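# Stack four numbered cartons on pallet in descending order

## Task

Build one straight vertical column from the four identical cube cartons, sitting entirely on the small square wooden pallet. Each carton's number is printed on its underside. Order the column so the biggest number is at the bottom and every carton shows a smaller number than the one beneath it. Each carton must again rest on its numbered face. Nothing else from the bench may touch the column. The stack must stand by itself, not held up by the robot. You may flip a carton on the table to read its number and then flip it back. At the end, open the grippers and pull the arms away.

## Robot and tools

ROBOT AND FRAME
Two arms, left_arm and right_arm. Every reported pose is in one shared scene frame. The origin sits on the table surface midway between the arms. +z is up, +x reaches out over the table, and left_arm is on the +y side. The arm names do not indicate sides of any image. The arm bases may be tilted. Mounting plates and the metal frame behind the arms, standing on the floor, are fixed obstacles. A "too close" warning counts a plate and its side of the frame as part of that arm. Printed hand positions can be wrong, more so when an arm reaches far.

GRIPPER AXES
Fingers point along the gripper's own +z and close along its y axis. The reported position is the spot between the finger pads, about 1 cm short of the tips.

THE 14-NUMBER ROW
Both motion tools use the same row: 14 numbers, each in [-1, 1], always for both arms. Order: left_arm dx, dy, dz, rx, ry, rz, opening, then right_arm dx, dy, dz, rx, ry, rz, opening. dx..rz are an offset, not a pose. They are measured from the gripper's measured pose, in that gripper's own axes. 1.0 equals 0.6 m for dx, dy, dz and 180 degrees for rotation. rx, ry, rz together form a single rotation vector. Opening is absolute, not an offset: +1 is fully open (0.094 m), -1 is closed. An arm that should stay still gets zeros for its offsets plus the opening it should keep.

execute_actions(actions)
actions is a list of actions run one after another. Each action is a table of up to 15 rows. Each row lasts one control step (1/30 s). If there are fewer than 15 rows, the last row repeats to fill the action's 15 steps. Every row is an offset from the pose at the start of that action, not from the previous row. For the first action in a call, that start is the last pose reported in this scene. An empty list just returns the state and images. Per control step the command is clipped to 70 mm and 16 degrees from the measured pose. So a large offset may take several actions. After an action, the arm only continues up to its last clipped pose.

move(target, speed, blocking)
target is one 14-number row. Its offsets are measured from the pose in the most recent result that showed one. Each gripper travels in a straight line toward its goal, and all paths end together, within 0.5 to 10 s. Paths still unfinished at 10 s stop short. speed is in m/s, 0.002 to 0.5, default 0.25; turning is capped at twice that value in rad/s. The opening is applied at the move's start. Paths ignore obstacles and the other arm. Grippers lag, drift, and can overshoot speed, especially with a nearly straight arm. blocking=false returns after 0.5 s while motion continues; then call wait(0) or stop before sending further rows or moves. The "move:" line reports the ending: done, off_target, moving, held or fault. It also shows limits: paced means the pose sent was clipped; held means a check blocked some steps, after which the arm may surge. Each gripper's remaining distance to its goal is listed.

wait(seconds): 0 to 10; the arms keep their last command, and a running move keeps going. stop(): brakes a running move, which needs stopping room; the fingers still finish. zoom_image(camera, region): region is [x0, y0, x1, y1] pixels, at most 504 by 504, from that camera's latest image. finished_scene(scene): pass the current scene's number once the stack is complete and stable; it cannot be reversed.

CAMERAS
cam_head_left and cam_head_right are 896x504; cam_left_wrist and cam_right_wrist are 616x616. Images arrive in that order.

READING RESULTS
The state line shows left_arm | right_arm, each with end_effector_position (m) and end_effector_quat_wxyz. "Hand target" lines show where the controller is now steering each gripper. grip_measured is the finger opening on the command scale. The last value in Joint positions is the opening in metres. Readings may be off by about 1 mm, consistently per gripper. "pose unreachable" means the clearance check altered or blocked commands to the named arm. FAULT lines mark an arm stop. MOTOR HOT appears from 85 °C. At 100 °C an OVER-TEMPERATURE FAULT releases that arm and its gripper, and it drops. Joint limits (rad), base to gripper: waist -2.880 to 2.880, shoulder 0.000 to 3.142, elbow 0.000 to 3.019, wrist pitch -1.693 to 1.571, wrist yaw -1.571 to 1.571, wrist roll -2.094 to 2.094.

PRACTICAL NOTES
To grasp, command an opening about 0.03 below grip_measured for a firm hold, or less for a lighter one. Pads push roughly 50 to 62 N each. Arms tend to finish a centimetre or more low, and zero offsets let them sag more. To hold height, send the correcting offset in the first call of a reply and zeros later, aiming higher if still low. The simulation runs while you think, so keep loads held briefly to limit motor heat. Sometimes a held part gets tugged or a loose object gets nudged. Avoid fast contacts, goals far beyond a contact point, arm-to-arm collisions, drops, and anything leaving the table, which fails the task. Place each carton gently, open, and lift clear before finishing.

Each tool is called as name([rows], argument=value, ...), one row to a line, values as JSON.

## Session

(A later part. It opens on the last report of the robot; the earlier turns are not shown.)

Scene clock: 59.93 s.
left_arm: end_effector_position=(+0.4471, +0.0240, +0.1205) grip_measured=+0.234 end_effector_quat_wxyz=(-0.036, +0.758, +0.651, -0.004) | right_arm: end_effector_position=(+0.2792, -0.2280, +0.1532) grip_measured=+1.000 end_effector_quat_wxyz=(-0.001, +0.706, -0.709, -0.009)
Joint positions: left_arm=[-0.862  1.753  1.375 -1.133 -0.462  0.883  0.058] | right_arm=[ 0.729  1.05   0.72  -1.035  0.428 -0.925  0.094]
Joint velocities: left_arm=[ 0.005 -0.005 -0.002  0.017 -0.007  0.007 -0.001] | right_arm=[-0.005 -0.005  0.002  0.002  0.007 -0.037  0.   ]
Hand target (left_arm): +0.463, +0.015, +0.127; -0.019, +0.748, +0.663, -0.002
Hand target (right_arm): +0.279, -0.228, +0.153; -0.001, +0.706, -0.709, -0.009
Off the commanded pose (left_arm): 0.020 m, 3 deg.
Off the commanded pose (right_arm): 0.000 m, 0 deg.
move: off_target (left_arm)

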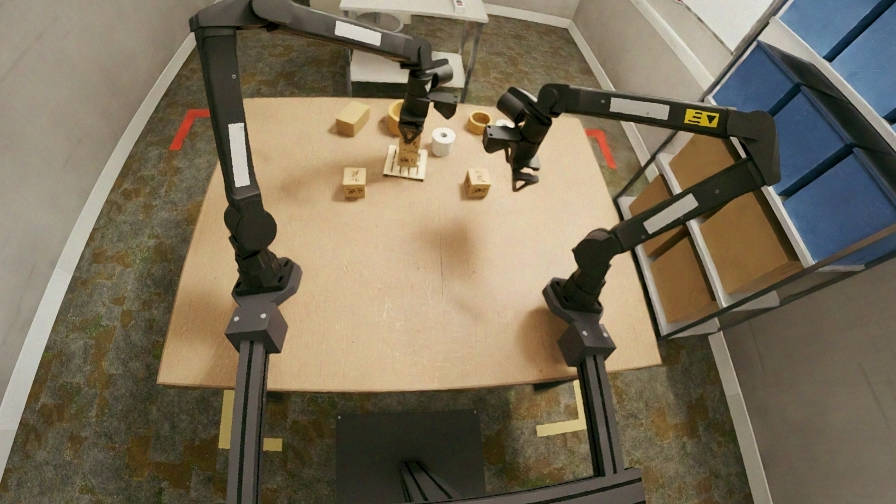

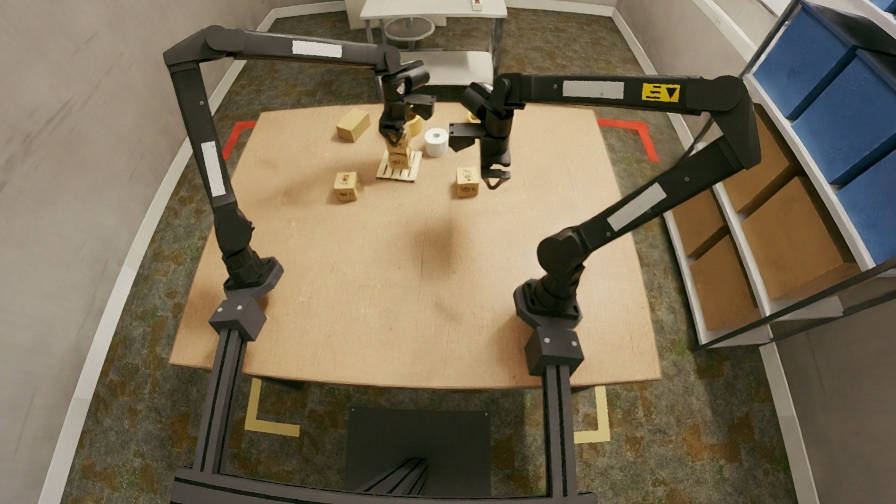

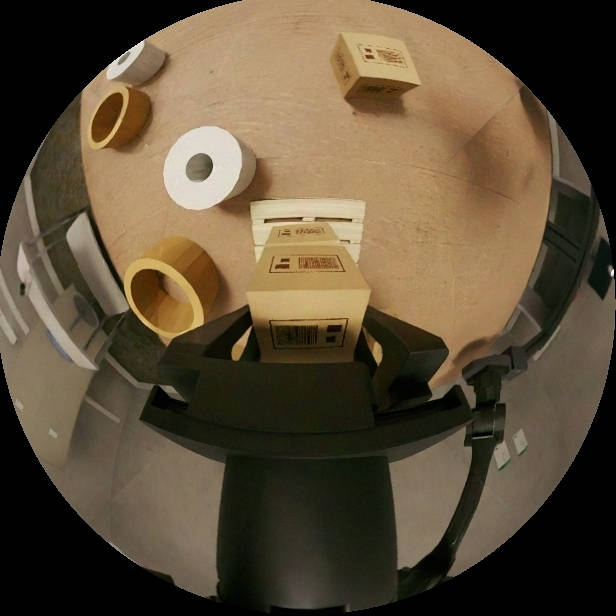

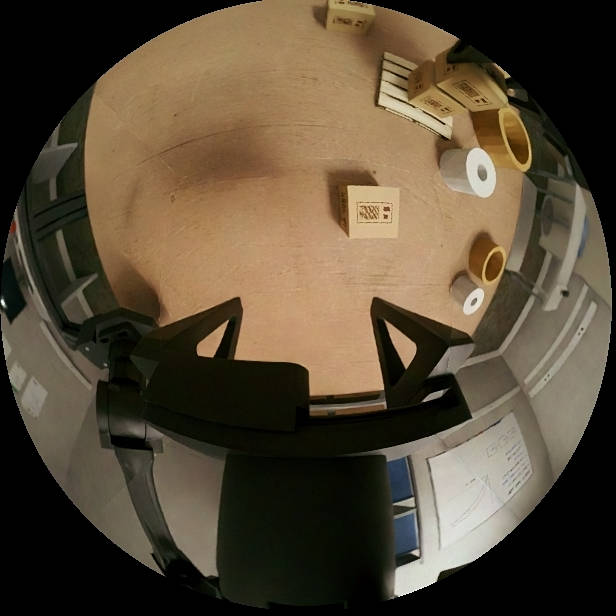

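move(target=[0.008,0.015,0.03,0,0,-0.01,0.17,0,0,0,0,0,0,1], speed=0.03)

zoom_image(camera="cam_head_left", region=[350,90,470,190])

Scene clock: 61.10 s.
left_arm: end_effector_position=(+0.4553, +0.0296, +0.1108) grip_measured=+0.234 end_effector_quat_wxyz=(-0.033, +0.748, +0.662, -0.003) | right_arm: end_effector_position=(+0.2792, -0.2280, +0.1532) grip_measured=+1.000 end_effector_quat_wxyz=(-0.001, +0.706, -0.709, -0.009)
Joint positions: left_arm=[-0.837  1.757  1.368 -1.102 -0.462  0.883  0.058] | right_arm=[ 0.729  1.05   0.72  -1.035  0.428 -0.925  0.094]
Joint velocities: left_arm=[-0.015 -0.005  0.007  0.007 -0.007 -0.022  0.   ] | right_arm=[ 0.005  0.005 -0.002  0.002 -0.007 -0.051  0.   ]
Hand target (left_arm): +0.455, +0.028, +0.102; -0.036, +0.748, +0.662, -0.004
Hand target (right_arm): +0.279, -0.228, +0.153; -0.001, +0.706, -0.709, -0.009
Off the commanded pose (left_arm): 0.009 m, 0 deg.
Off the commanded pose (right_arm): 0.000 m, 0 deg.
move: done

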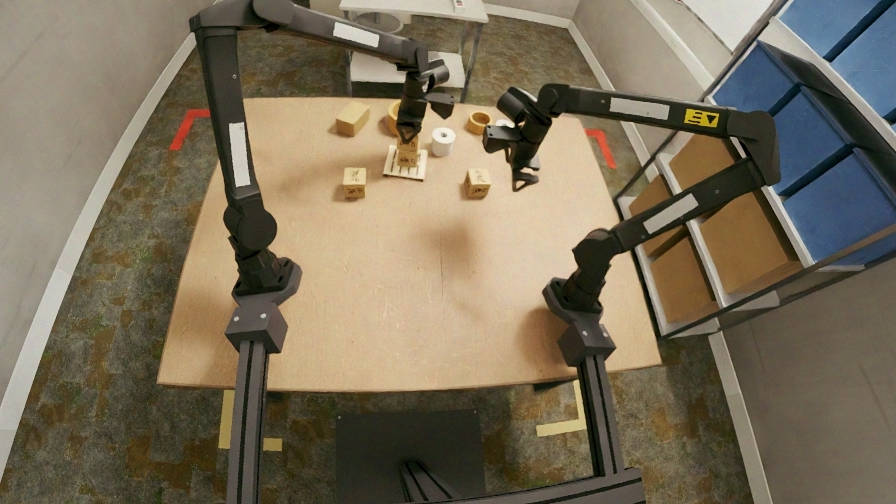

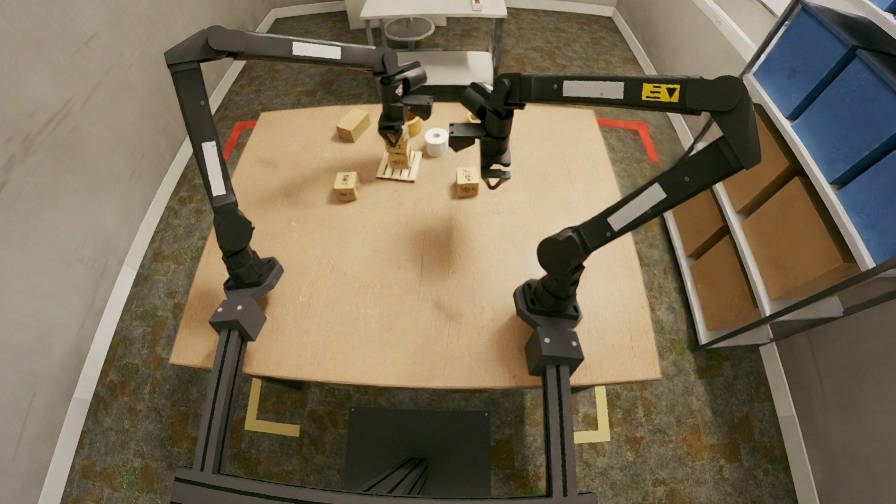

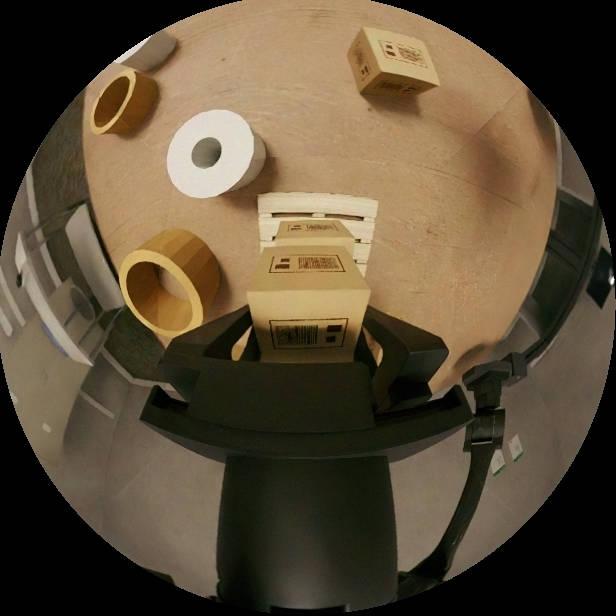

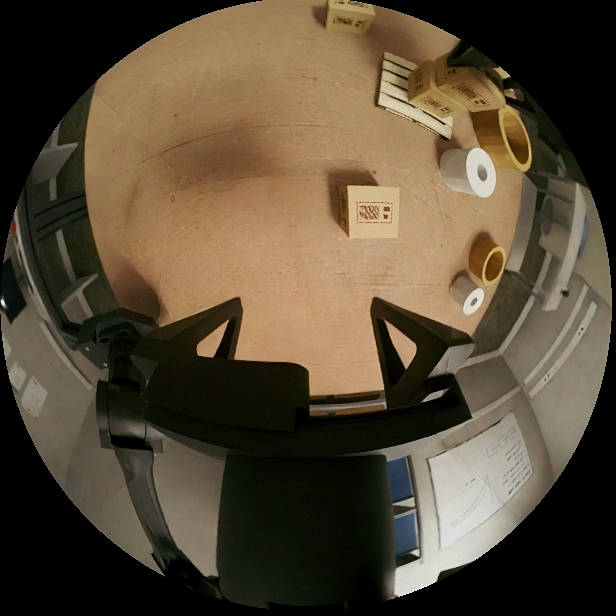

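Region (350, 90, 470, 190) of cam_head_left's 896x504 image, scaled by 4.200, with more detail than that image has.

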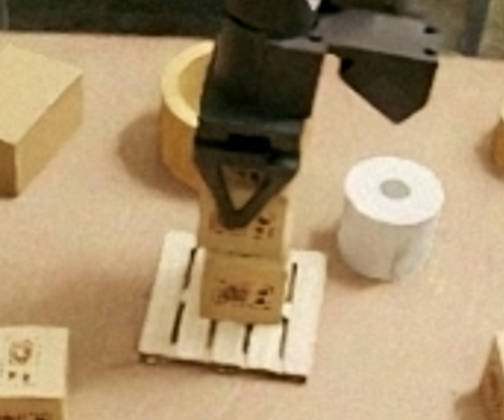

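move(target=[-0.018,-0.015,-0.008,0,0,0.005,0.17,0,0,0,0,0,0,1], speed=0.02)

zoom_image(camera="cam_head_left", region=[350,90,470,190])

Scene clock: 62.47 s.
left_arm: end_effector_position=(+0.4510, +0.0236, +0.1143) grip_measured=+0.234 end_effector_quat_wxyz=(-0.029, +0.752, +0.659, -0.004) | right_arm: end_effector_position=(+0.2792, -0.2280, +0.1532) grip_measured=+1.000 end_effector_quat_wxyz=(-0.001, +0.706, -0.709, -0.009)
Joint positions: left_arm=[-0.853  1.757  1.368 -1.102 -0.462  0.879  0.058] | right_arm=[ 0.729  1.05   0.72  -1.035  0.428 -0.925  0.094]
Joint velocities: left_arm=[-0.005 -0.005 -0.002 -0.007 -0.007 -0.11  -0.   ] | right_arm=[-0.024 -0.015 -0.027  0.007  0.007  0.007  0.   ]
Hand target (left_arm): +0.445, +0.020, +0.116; -0.033, +0.753, +0.657, -0.003
Hand target (right_arm): +0.279, -0.228, +0.153; -0.001, +0.706, -0.709, -0.009
Off the commanded pose (left_arm): 0.007 m, 1 deg.
Off the commanded pose (right_arm): 0.000 m, 0 deg.
move: done

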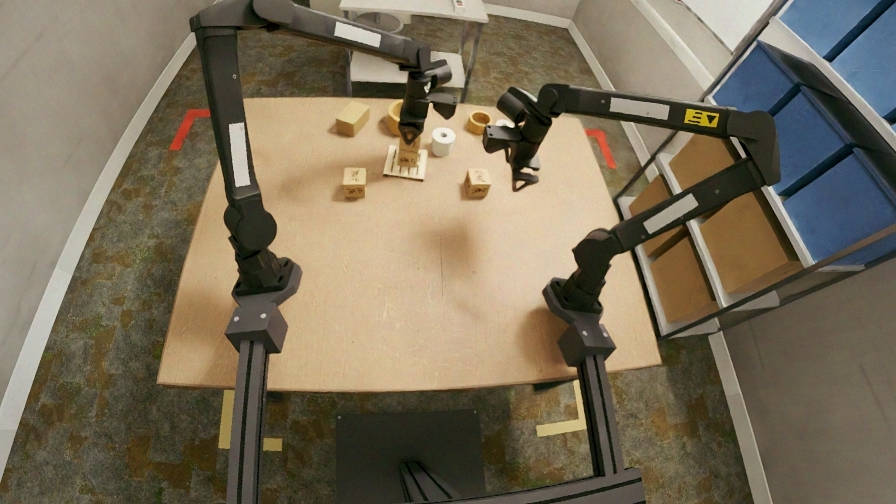

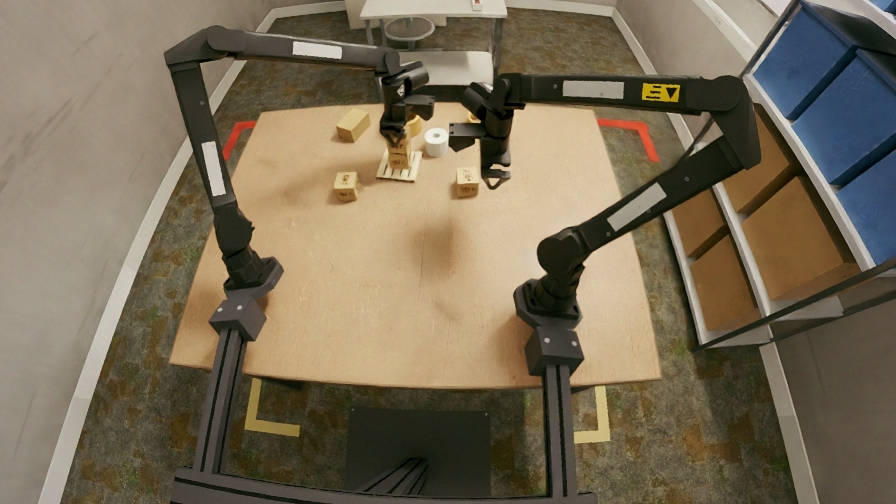

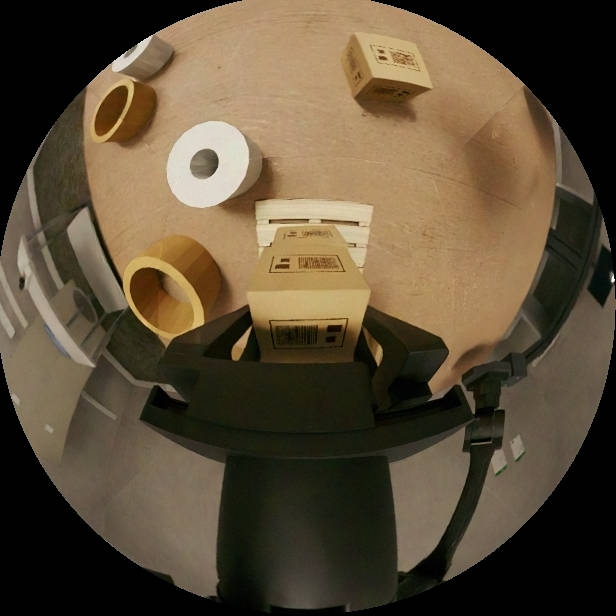

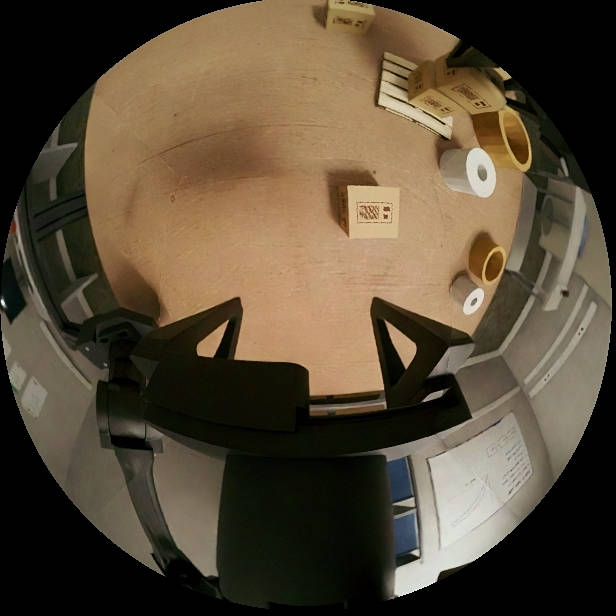

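Region (350, 90, 470, 190) of cam_head_left's 896x504 image, scaled by 4.200, with more detail than that image has.

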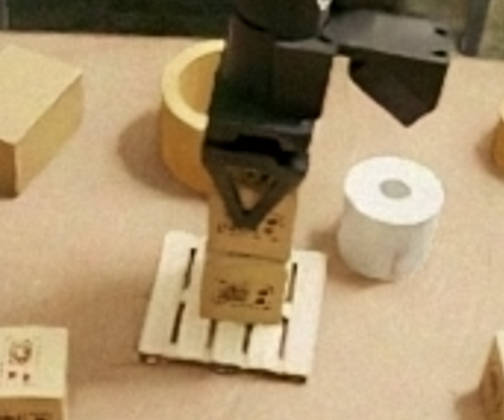

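move(target=[0,0,0.012,0,0,0,0.17,0,0,0,0,0,0,1], speed=0.02)

move(target=[0,0,0,0,0,0,1,0,0,0,0,0,0,1])

move(target=[0,0,-0.16,0,0,0,1,0,0,0,0,0,0,1])

move(target=[0.23,-0.17,0,-0.006,-0.006,-0.035,1,0,-0.1,0,0,0,0,1])

move(target=[0,0,0.16,0,0,0,1,-0.09,-0.02,0.08,0,0,0,1])

Scene clock: 63.60 s.
left_arm: end_effector_position=(+0.4480, +0.0243, +0.1112) grip_measured=+0.234 end_effector_quat_wxyz=(-0.030, +0.752, +0.658, -0.004) | right_arm: end_effector_position=(+0.2792, -0.2280, +0.1532) grip_measured=+1.000 end_effector_quat_wxyz=(-0.001, +0.706, -0.709, -0.009)
Joint positions: left_arm=[-0.853  1.757  1.357 -1.094 -0.462  0.879  0.058] | right_arm=[ 0.729  1.05   0.72  -1.035  0.428 -0.925  0.094]
Joint velocities: left_arm=[-0.005 -0.005 -0.007  0.002 -0.051  0.007  0.001] | right_arm=[-0.005 -0.015 -0.007  0.002  0.022  0.022  0.   ]
Hand target (left_arm): +0.451, +0.024, +0.107; -0.029, +0.752, +0.659, -0.004
Hand target (right_arm): +0.279, -0.228, +0.153; -0.001, +0.706, -0.709, -0.009
Off the commanded pose (left_arm): 0.005 m, 0 deg.
Off the commanded pose (right_arm): 0.000 m, 0 deg.
move: done

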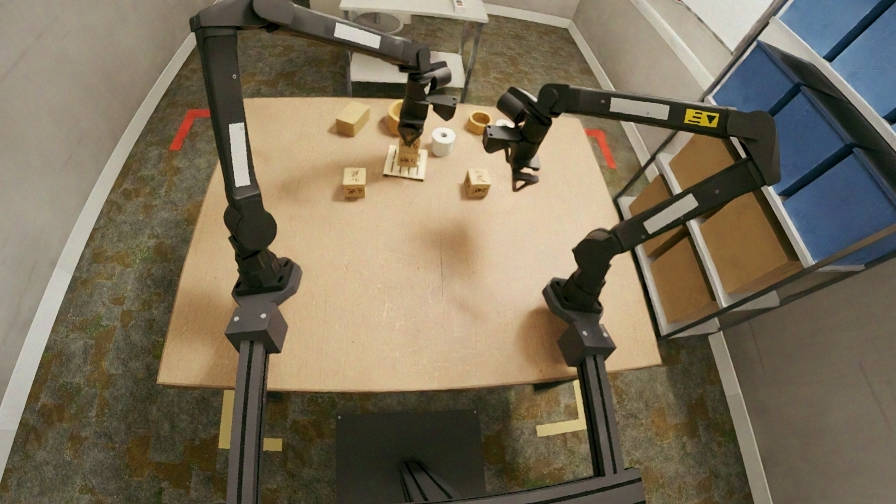

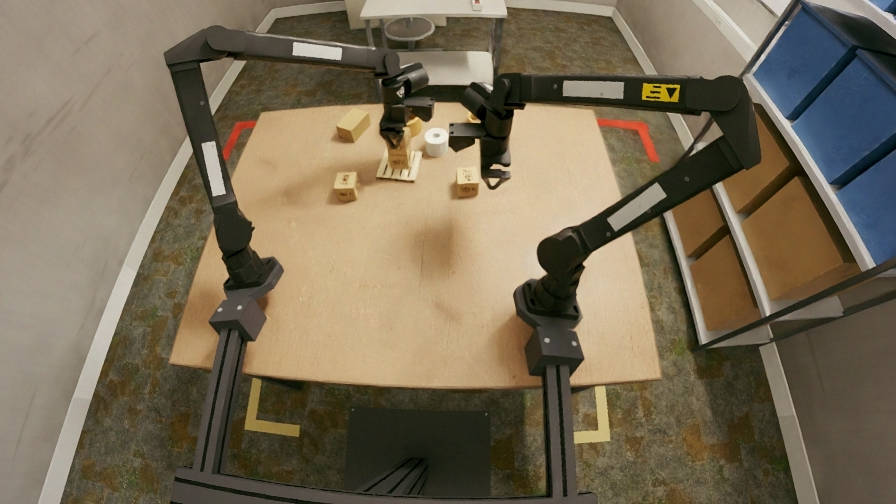

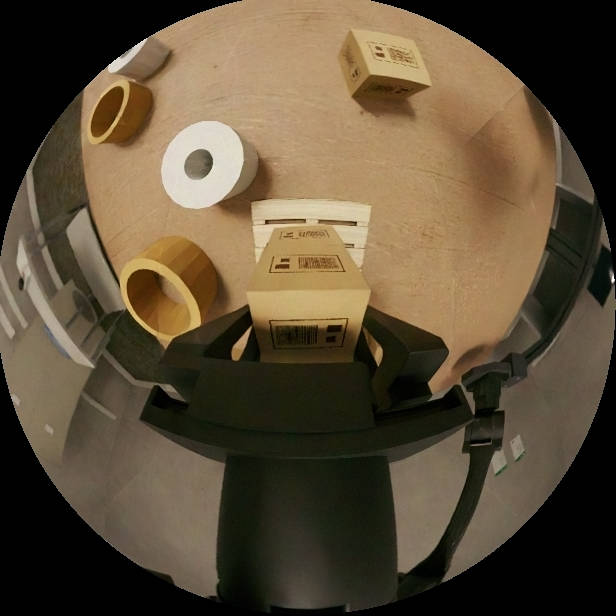

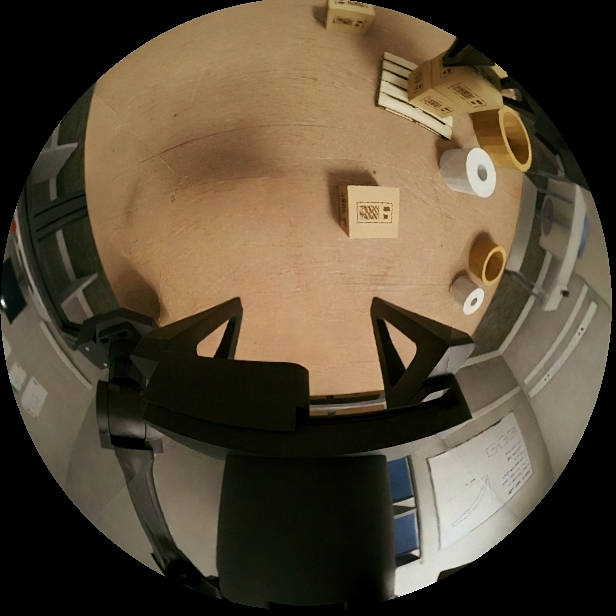

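Scene clock: 64.10 s.
left_arm: end_effector_position=(+0.4480, +0.0243, +0.1112) grip_measured=+1.000 end_effector_quat_wxyz=(-0.030, +0.752, +0.658, -0.004) | right_arm: end_effector_position=(+0.2792, -0.2280, +0.1532) grip_measured=+1.000 end_effector_quat_wxyz=(-0.001, +0.706, -0.709, -0.009)
Joint positions: left_arm=[-0.853  1.757  1.357 -1.094 -0.462  0.879  0.094] | right_arm=[ 0.729  1.05   0.72  -1.035  0.428 -0.925  0.094]
Joint velocities: left_arm=[-0.015 -0.005 -0.007 -0.007  0.066  0.037  0.   ] | right_arm=[ 0.005 -0.005 -0.017 -0.012  0.022 -0.066  0.   ]
Hand target (left_arm): +0.448, +0.024, +0.111; -0.030, +0.752, +0.658, -0.004
Hand target (right_arm): +0.279, -0.228, +0.153; -0.001, +0.706, -0.709, -0.009
Off the commanded pose (left_arm): 0.000 m, 0 deg.
Off the commanded pose (right_arm): 0.000 m, 0 deg.
move: done

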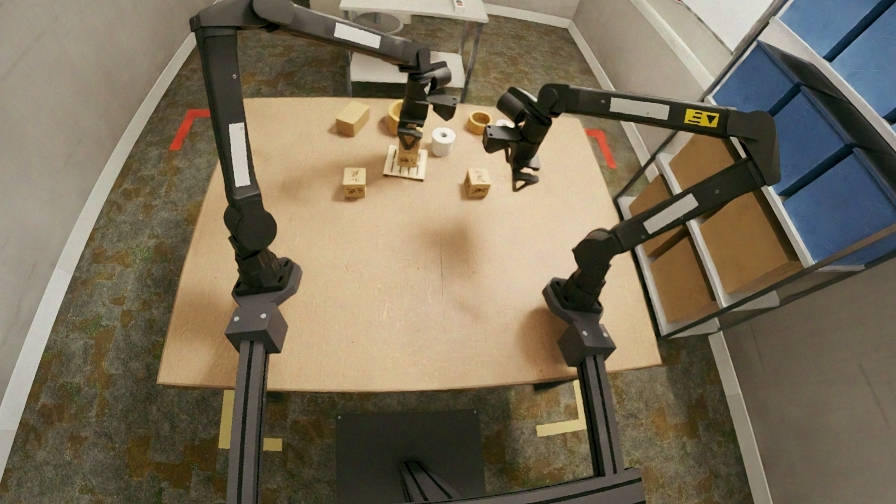

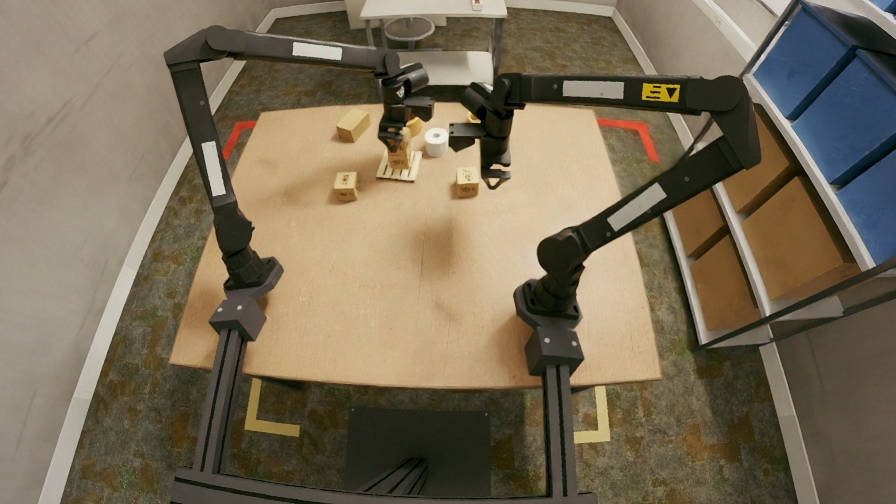

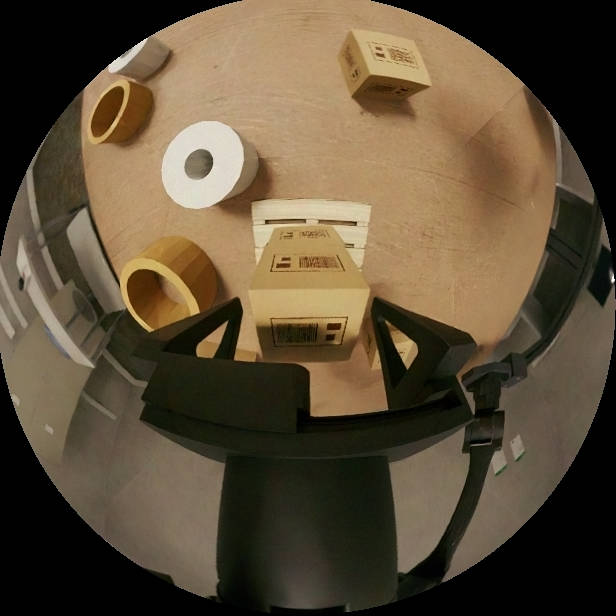

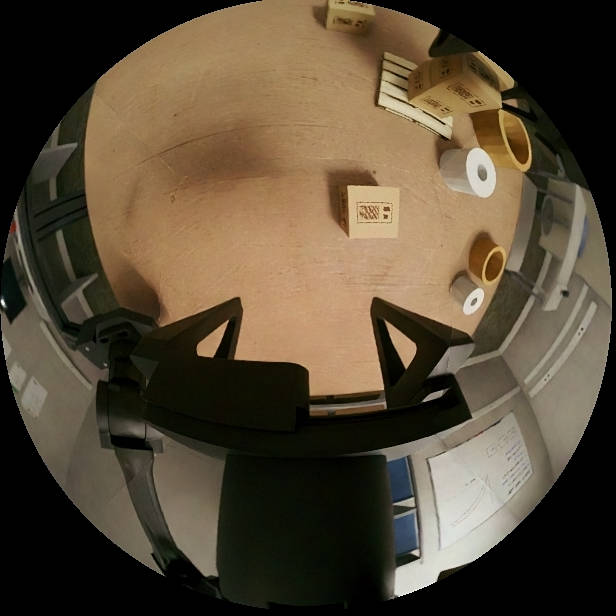

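Scene clock: 65.00 s.
left_arm: end_effector_position=(+0.4440, +0.0234, +0.1988) grip_measured=+1.000 end_effector_quat_wxyz=(-0.038, +0.759, +0.650, -0.004) | right_arm: end_effector_position=(+0.2792, -0.2280, +0.1532) grip_measured=+1.000 end_effector_quat_wxyz=(-0.001, +0.706, -0.709, -0.009)
Joint positions: left_arm=[-0.936  1.686  1.471 -1.337 -0.465  0.8    0.094] | right_arm=[ 0.729  1.05   0.72  -1.035  0.428 -0.925  0.094]
Joint velocities: left_arm=[ 0.005 -0.005 -0.007 -0.007  0.022 -0.051  0.   ] | right_arm=[ 0.005 -0.005 -0.007 -0.012 -0.007 -0.022  0.   ]
Hand target (left_arm): +0.452, +0.021, +0.207; -0.030, +0.752, +0.658, -0.003
Hand target (right_arm): +0.279, -0.228, +0.153; -0.001, +0.706, -0.709, -0.009
Off the commanded pose (left_arm): 0.012 m, 2 deg.
Off the commanded pose (right_arm): 0.000 m, 0 deg.
move: off_target (left_arm)

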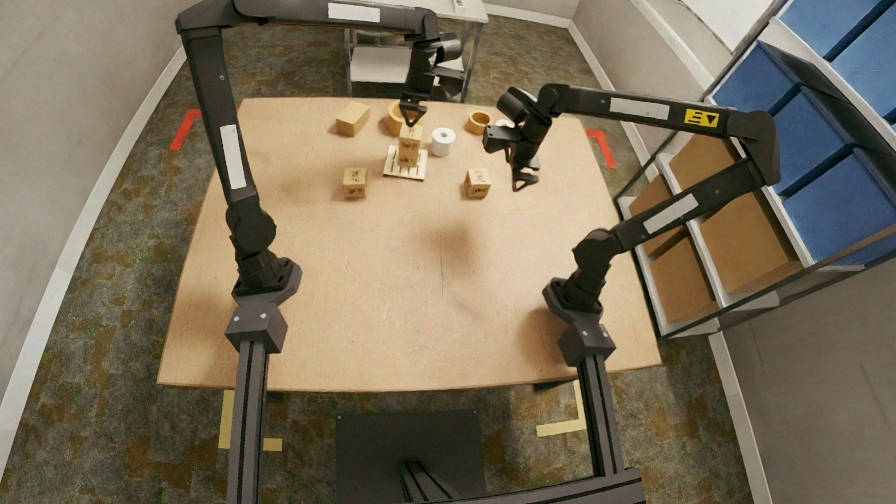

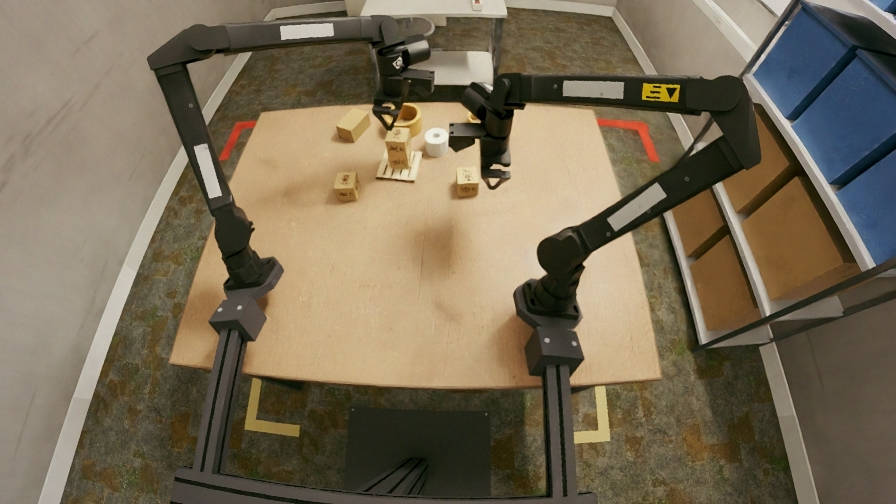

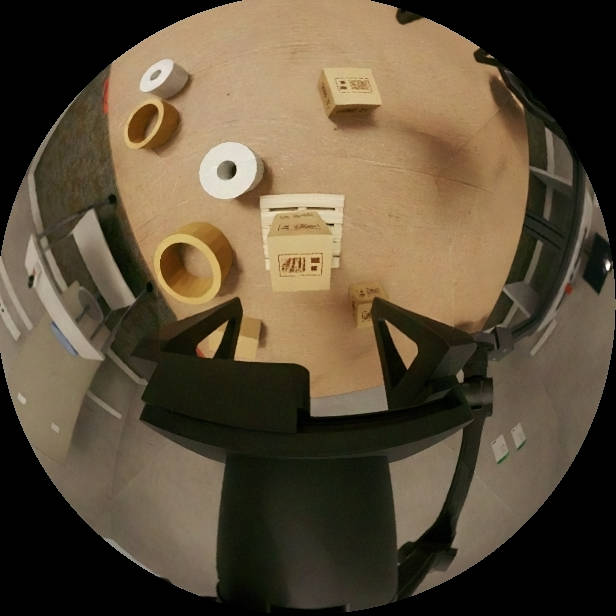

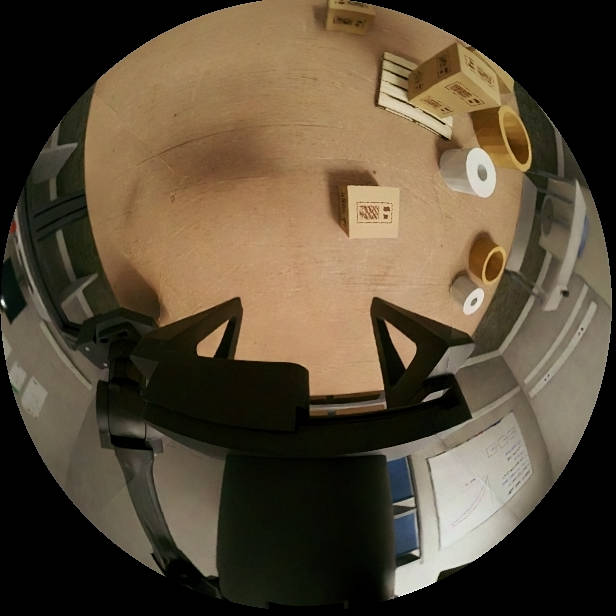

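Scene clock: 66.07 s.
left_arm: end_effector_position=(+0.3610, +0.1758, +0.2099) grip_measured=+1.000 end_effector_quat_wxyz=(-0.029, +0.728, +0.685, -0.003) | right_arm: end_effector_position=(+0.3198, -0.2326, +0.1494) grip_measured=+1.000 end_effector_quat_wxyz=(+0.008, +0.707, -0.707, -0.012)
Joint positions: left_arm=[-0.867  1.219  0.993 -1.272 -0.464  0.793  0.094] | right_arm=[ 0.638  1.128  0.814 -1.034  0.405 -1.017  0.094]
Joint velocities: left_arm=[-0.005 -0.015 -0.002  0.002 -0.051 -0.037  0.   ] | right_arm=[-0.005 -0.005 -0.012 -0.002 -0.051 -0.051  0.   ]
Hand target (left_arm): +0.365, +0.175, +0.210; -0.025, +0.722, +0.691, -0.004
Hand target (right_arm): +0.338, -0.229, +0.154; -0.002, +0.706, -0.709, -0.009
Off the commanded pose (left_arm): 0.004 m, 1 deg.
Off the commanded pose (right_arm): 0.020 m, 1 deg.
move: off_target (right_arm)

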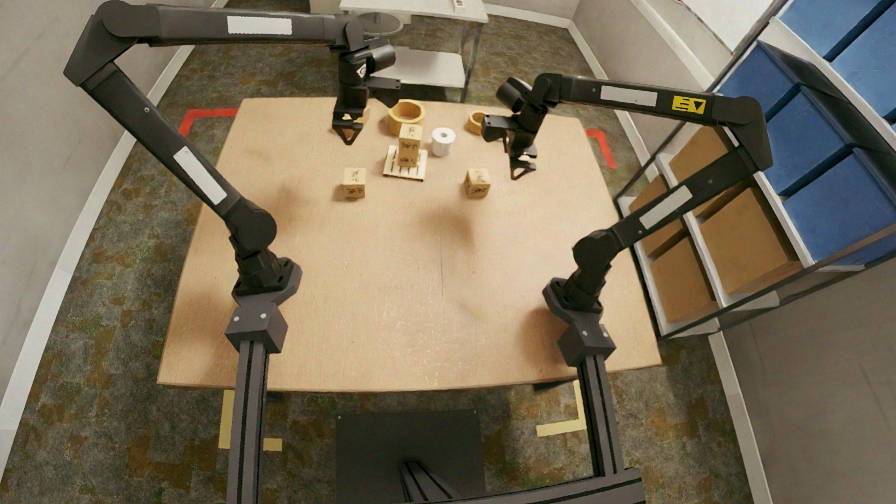

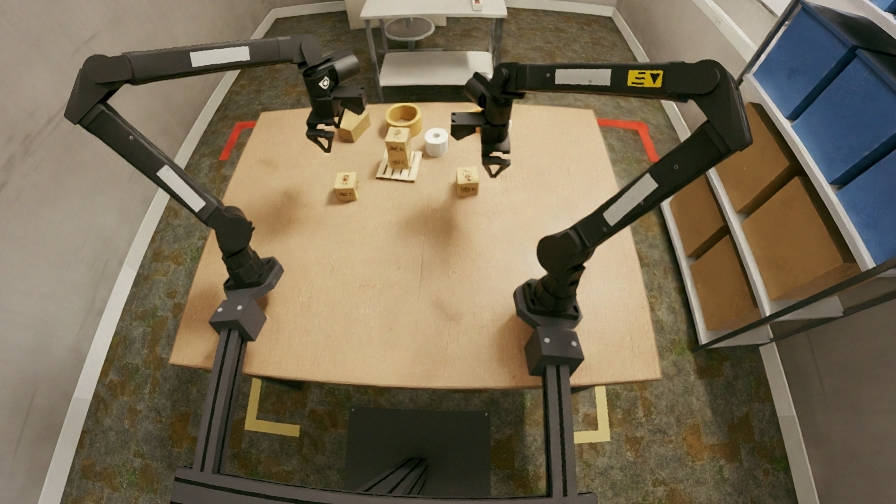

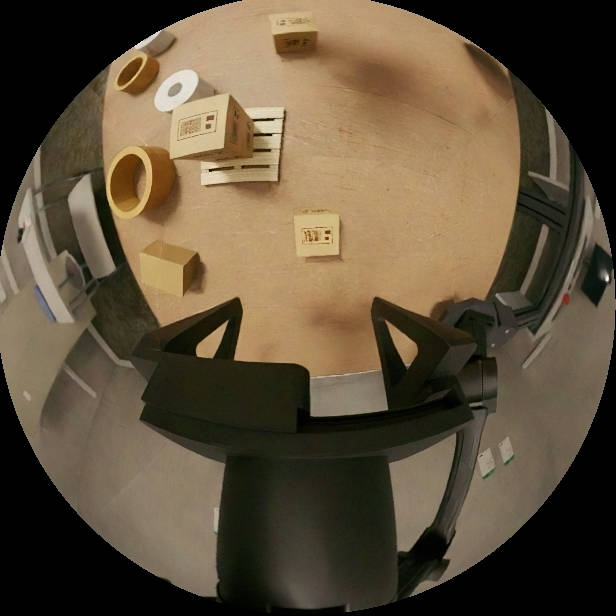

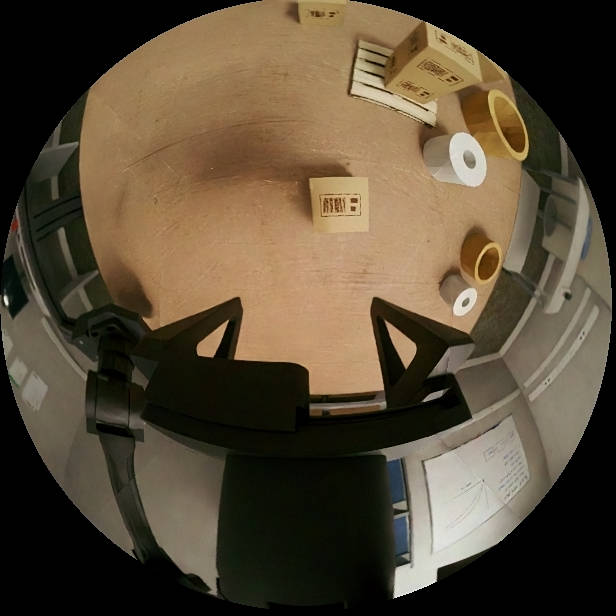

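Scene clock: 66.93 s.
left_arm: end_effector_position=(+0.3521, +0.1815, +0.1129) grip_measured=+1.000 end_effector_quat_wxyz=(-0.036, +0.726, +0.687, -0.002) | right_arm: end_effector_position=(+0.3164, -0.1897, +0.0943) grip_measured=+1.000 end_effector_quat_wxyz=(+0.026, +0.714, -0.699, -0.016)
Joint positions: left_arm=[-0.745  1.319  0.832 -0.966 -0.453  0.916  0.094] | right_arm=[ 0.674  1.328  0.814 -0.888  0.413 -0.984  0.094]
Joint velocities: left_arm=[ 0.005 -0.005 -0.002  0.017 -0.051 -0.051  0.   ] | right_arm=[-0.005 -0.005  0.002 -0.002 -0.007 -0.037  0.   ]
Hand target (left_arm): +0.357, +0.179, +0.114; -0.029, +0.728, +0.685, -0.003
Hand target (right_arm): +0.331, -0.180, +0.102; +0.008, +0.707, -0.707, -0.012
Off the commanded pose (left_arm): 0.005 m, 1 deg.
Off the commanded pose (right_arm): 0.019 m, 2 deg.
move: off_target (right_arm)

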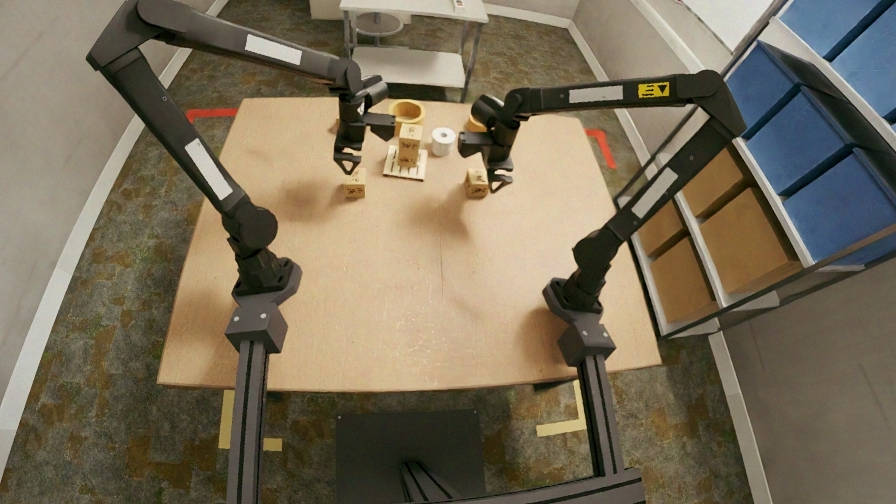

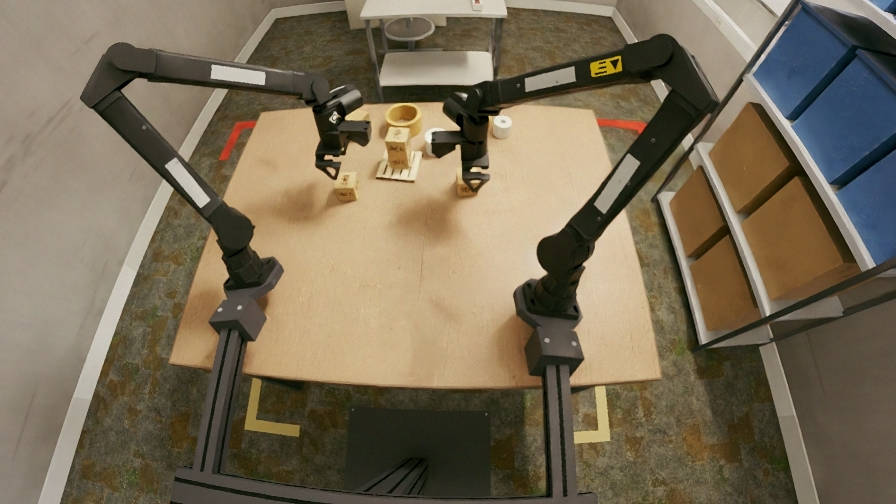

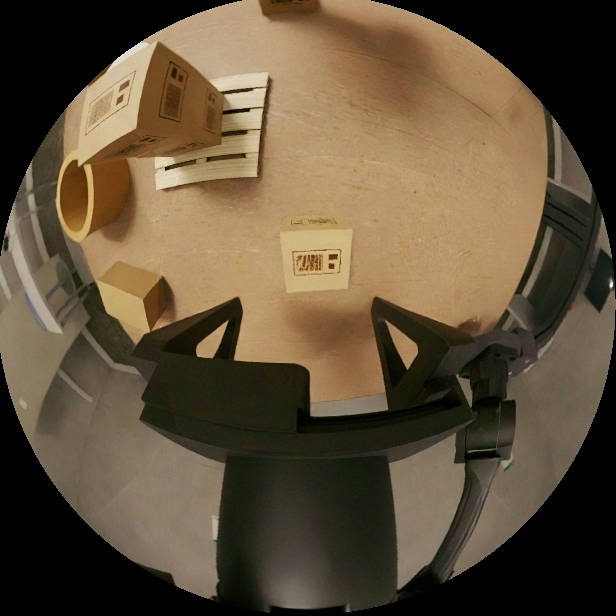

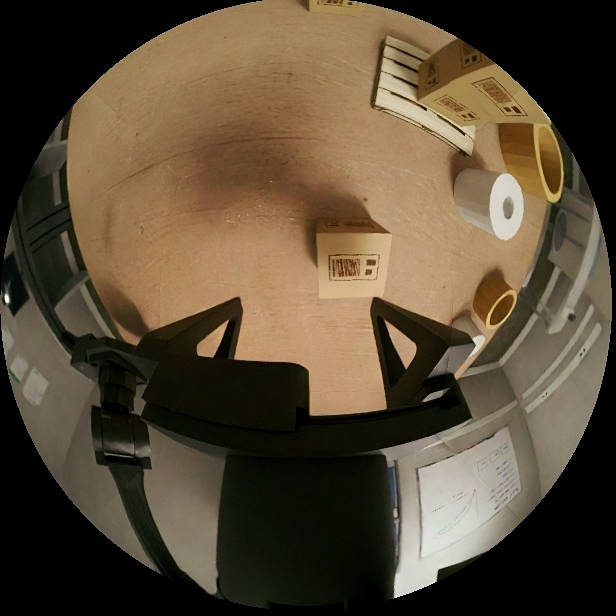

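move(target=[-0.017,-0.02,0.03,0,0,0,1,-0.05,-0.1,-0.015,0,0,0,1])

Scene clock: 68.33 s.
left_arm: end_effector_position=(+0.3397, +0.1781, +0.0974) grip_measured=+1.000 end_effector_quat_wxyz=(-0.037, +0.727, +0.685, -0.003) | right_arm: end_effector_position=(+0.3657, -0.1613, +0.1017) grip_measured=+1.000 end_effector_quat_wxyz=(+0.024, +0.714, -0.700, -0.015)
Joint positions: left_arm=[-0.753  1.342  0.794 -0.913 -0.453  0.91   0.094] | right_arm=[ 0.674  1.437  0.983 -0.945  0.413 -0.983  0.094]
Joint velocities: left_arm=[-0.005  0.005 -0.002  0.007 -0.007  0.022  0.   ] | right_arm=[ 0.005  0.005  0.002  0.002 -0.051 -0.095  0.   ]
Hand target (left_arm): +0.339, +0.173, +0.095; -0.036, +0.726, +0.687, -0.002
Hand target (right_arm): +0.376, -0.159, +0.100; +0.026, +0.714, -0.699, -0.016
Off the commanded pose (left_arm): 0.006 m, 0 deg.
Off the commanded pose (right_arm): 0.011 m, 0 deg.
move: off_target (right_arm)

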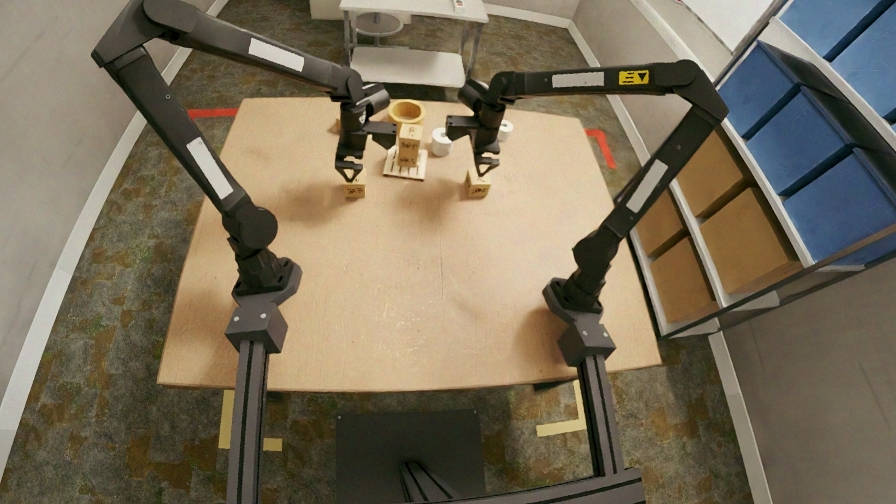

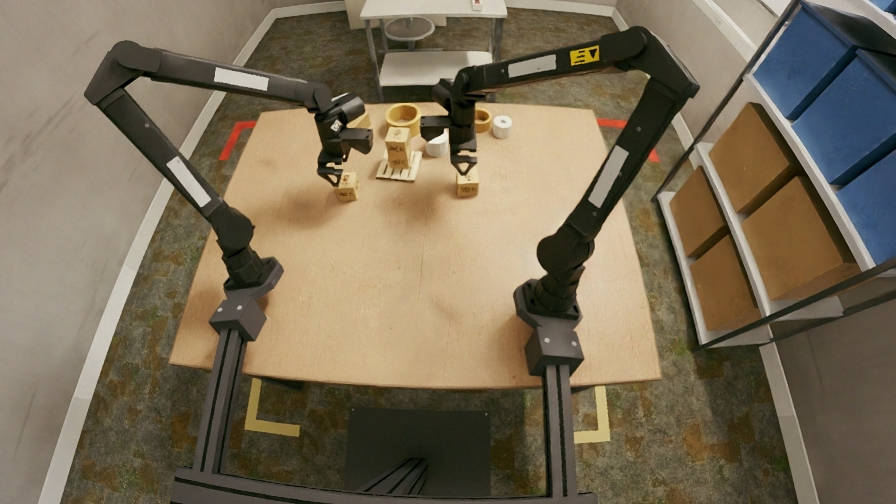

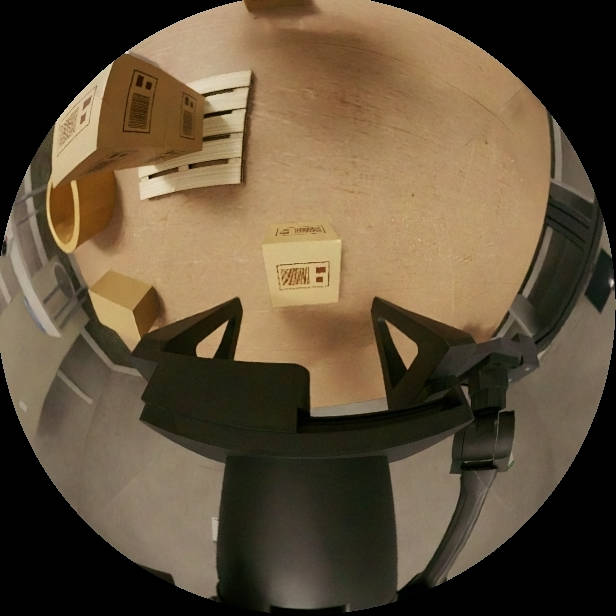

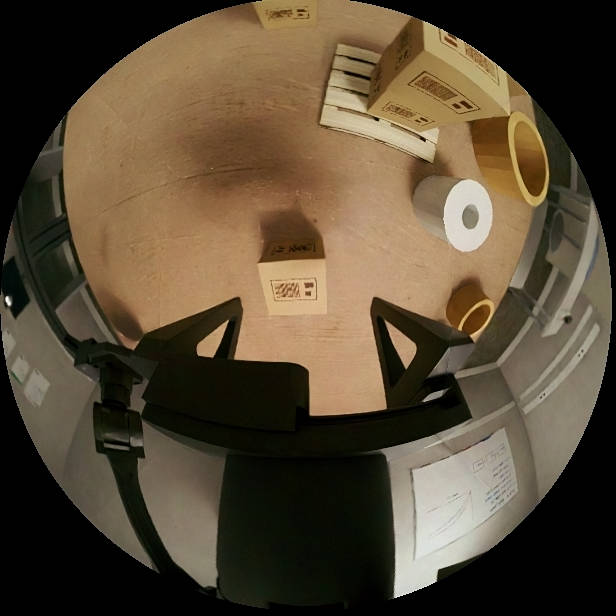

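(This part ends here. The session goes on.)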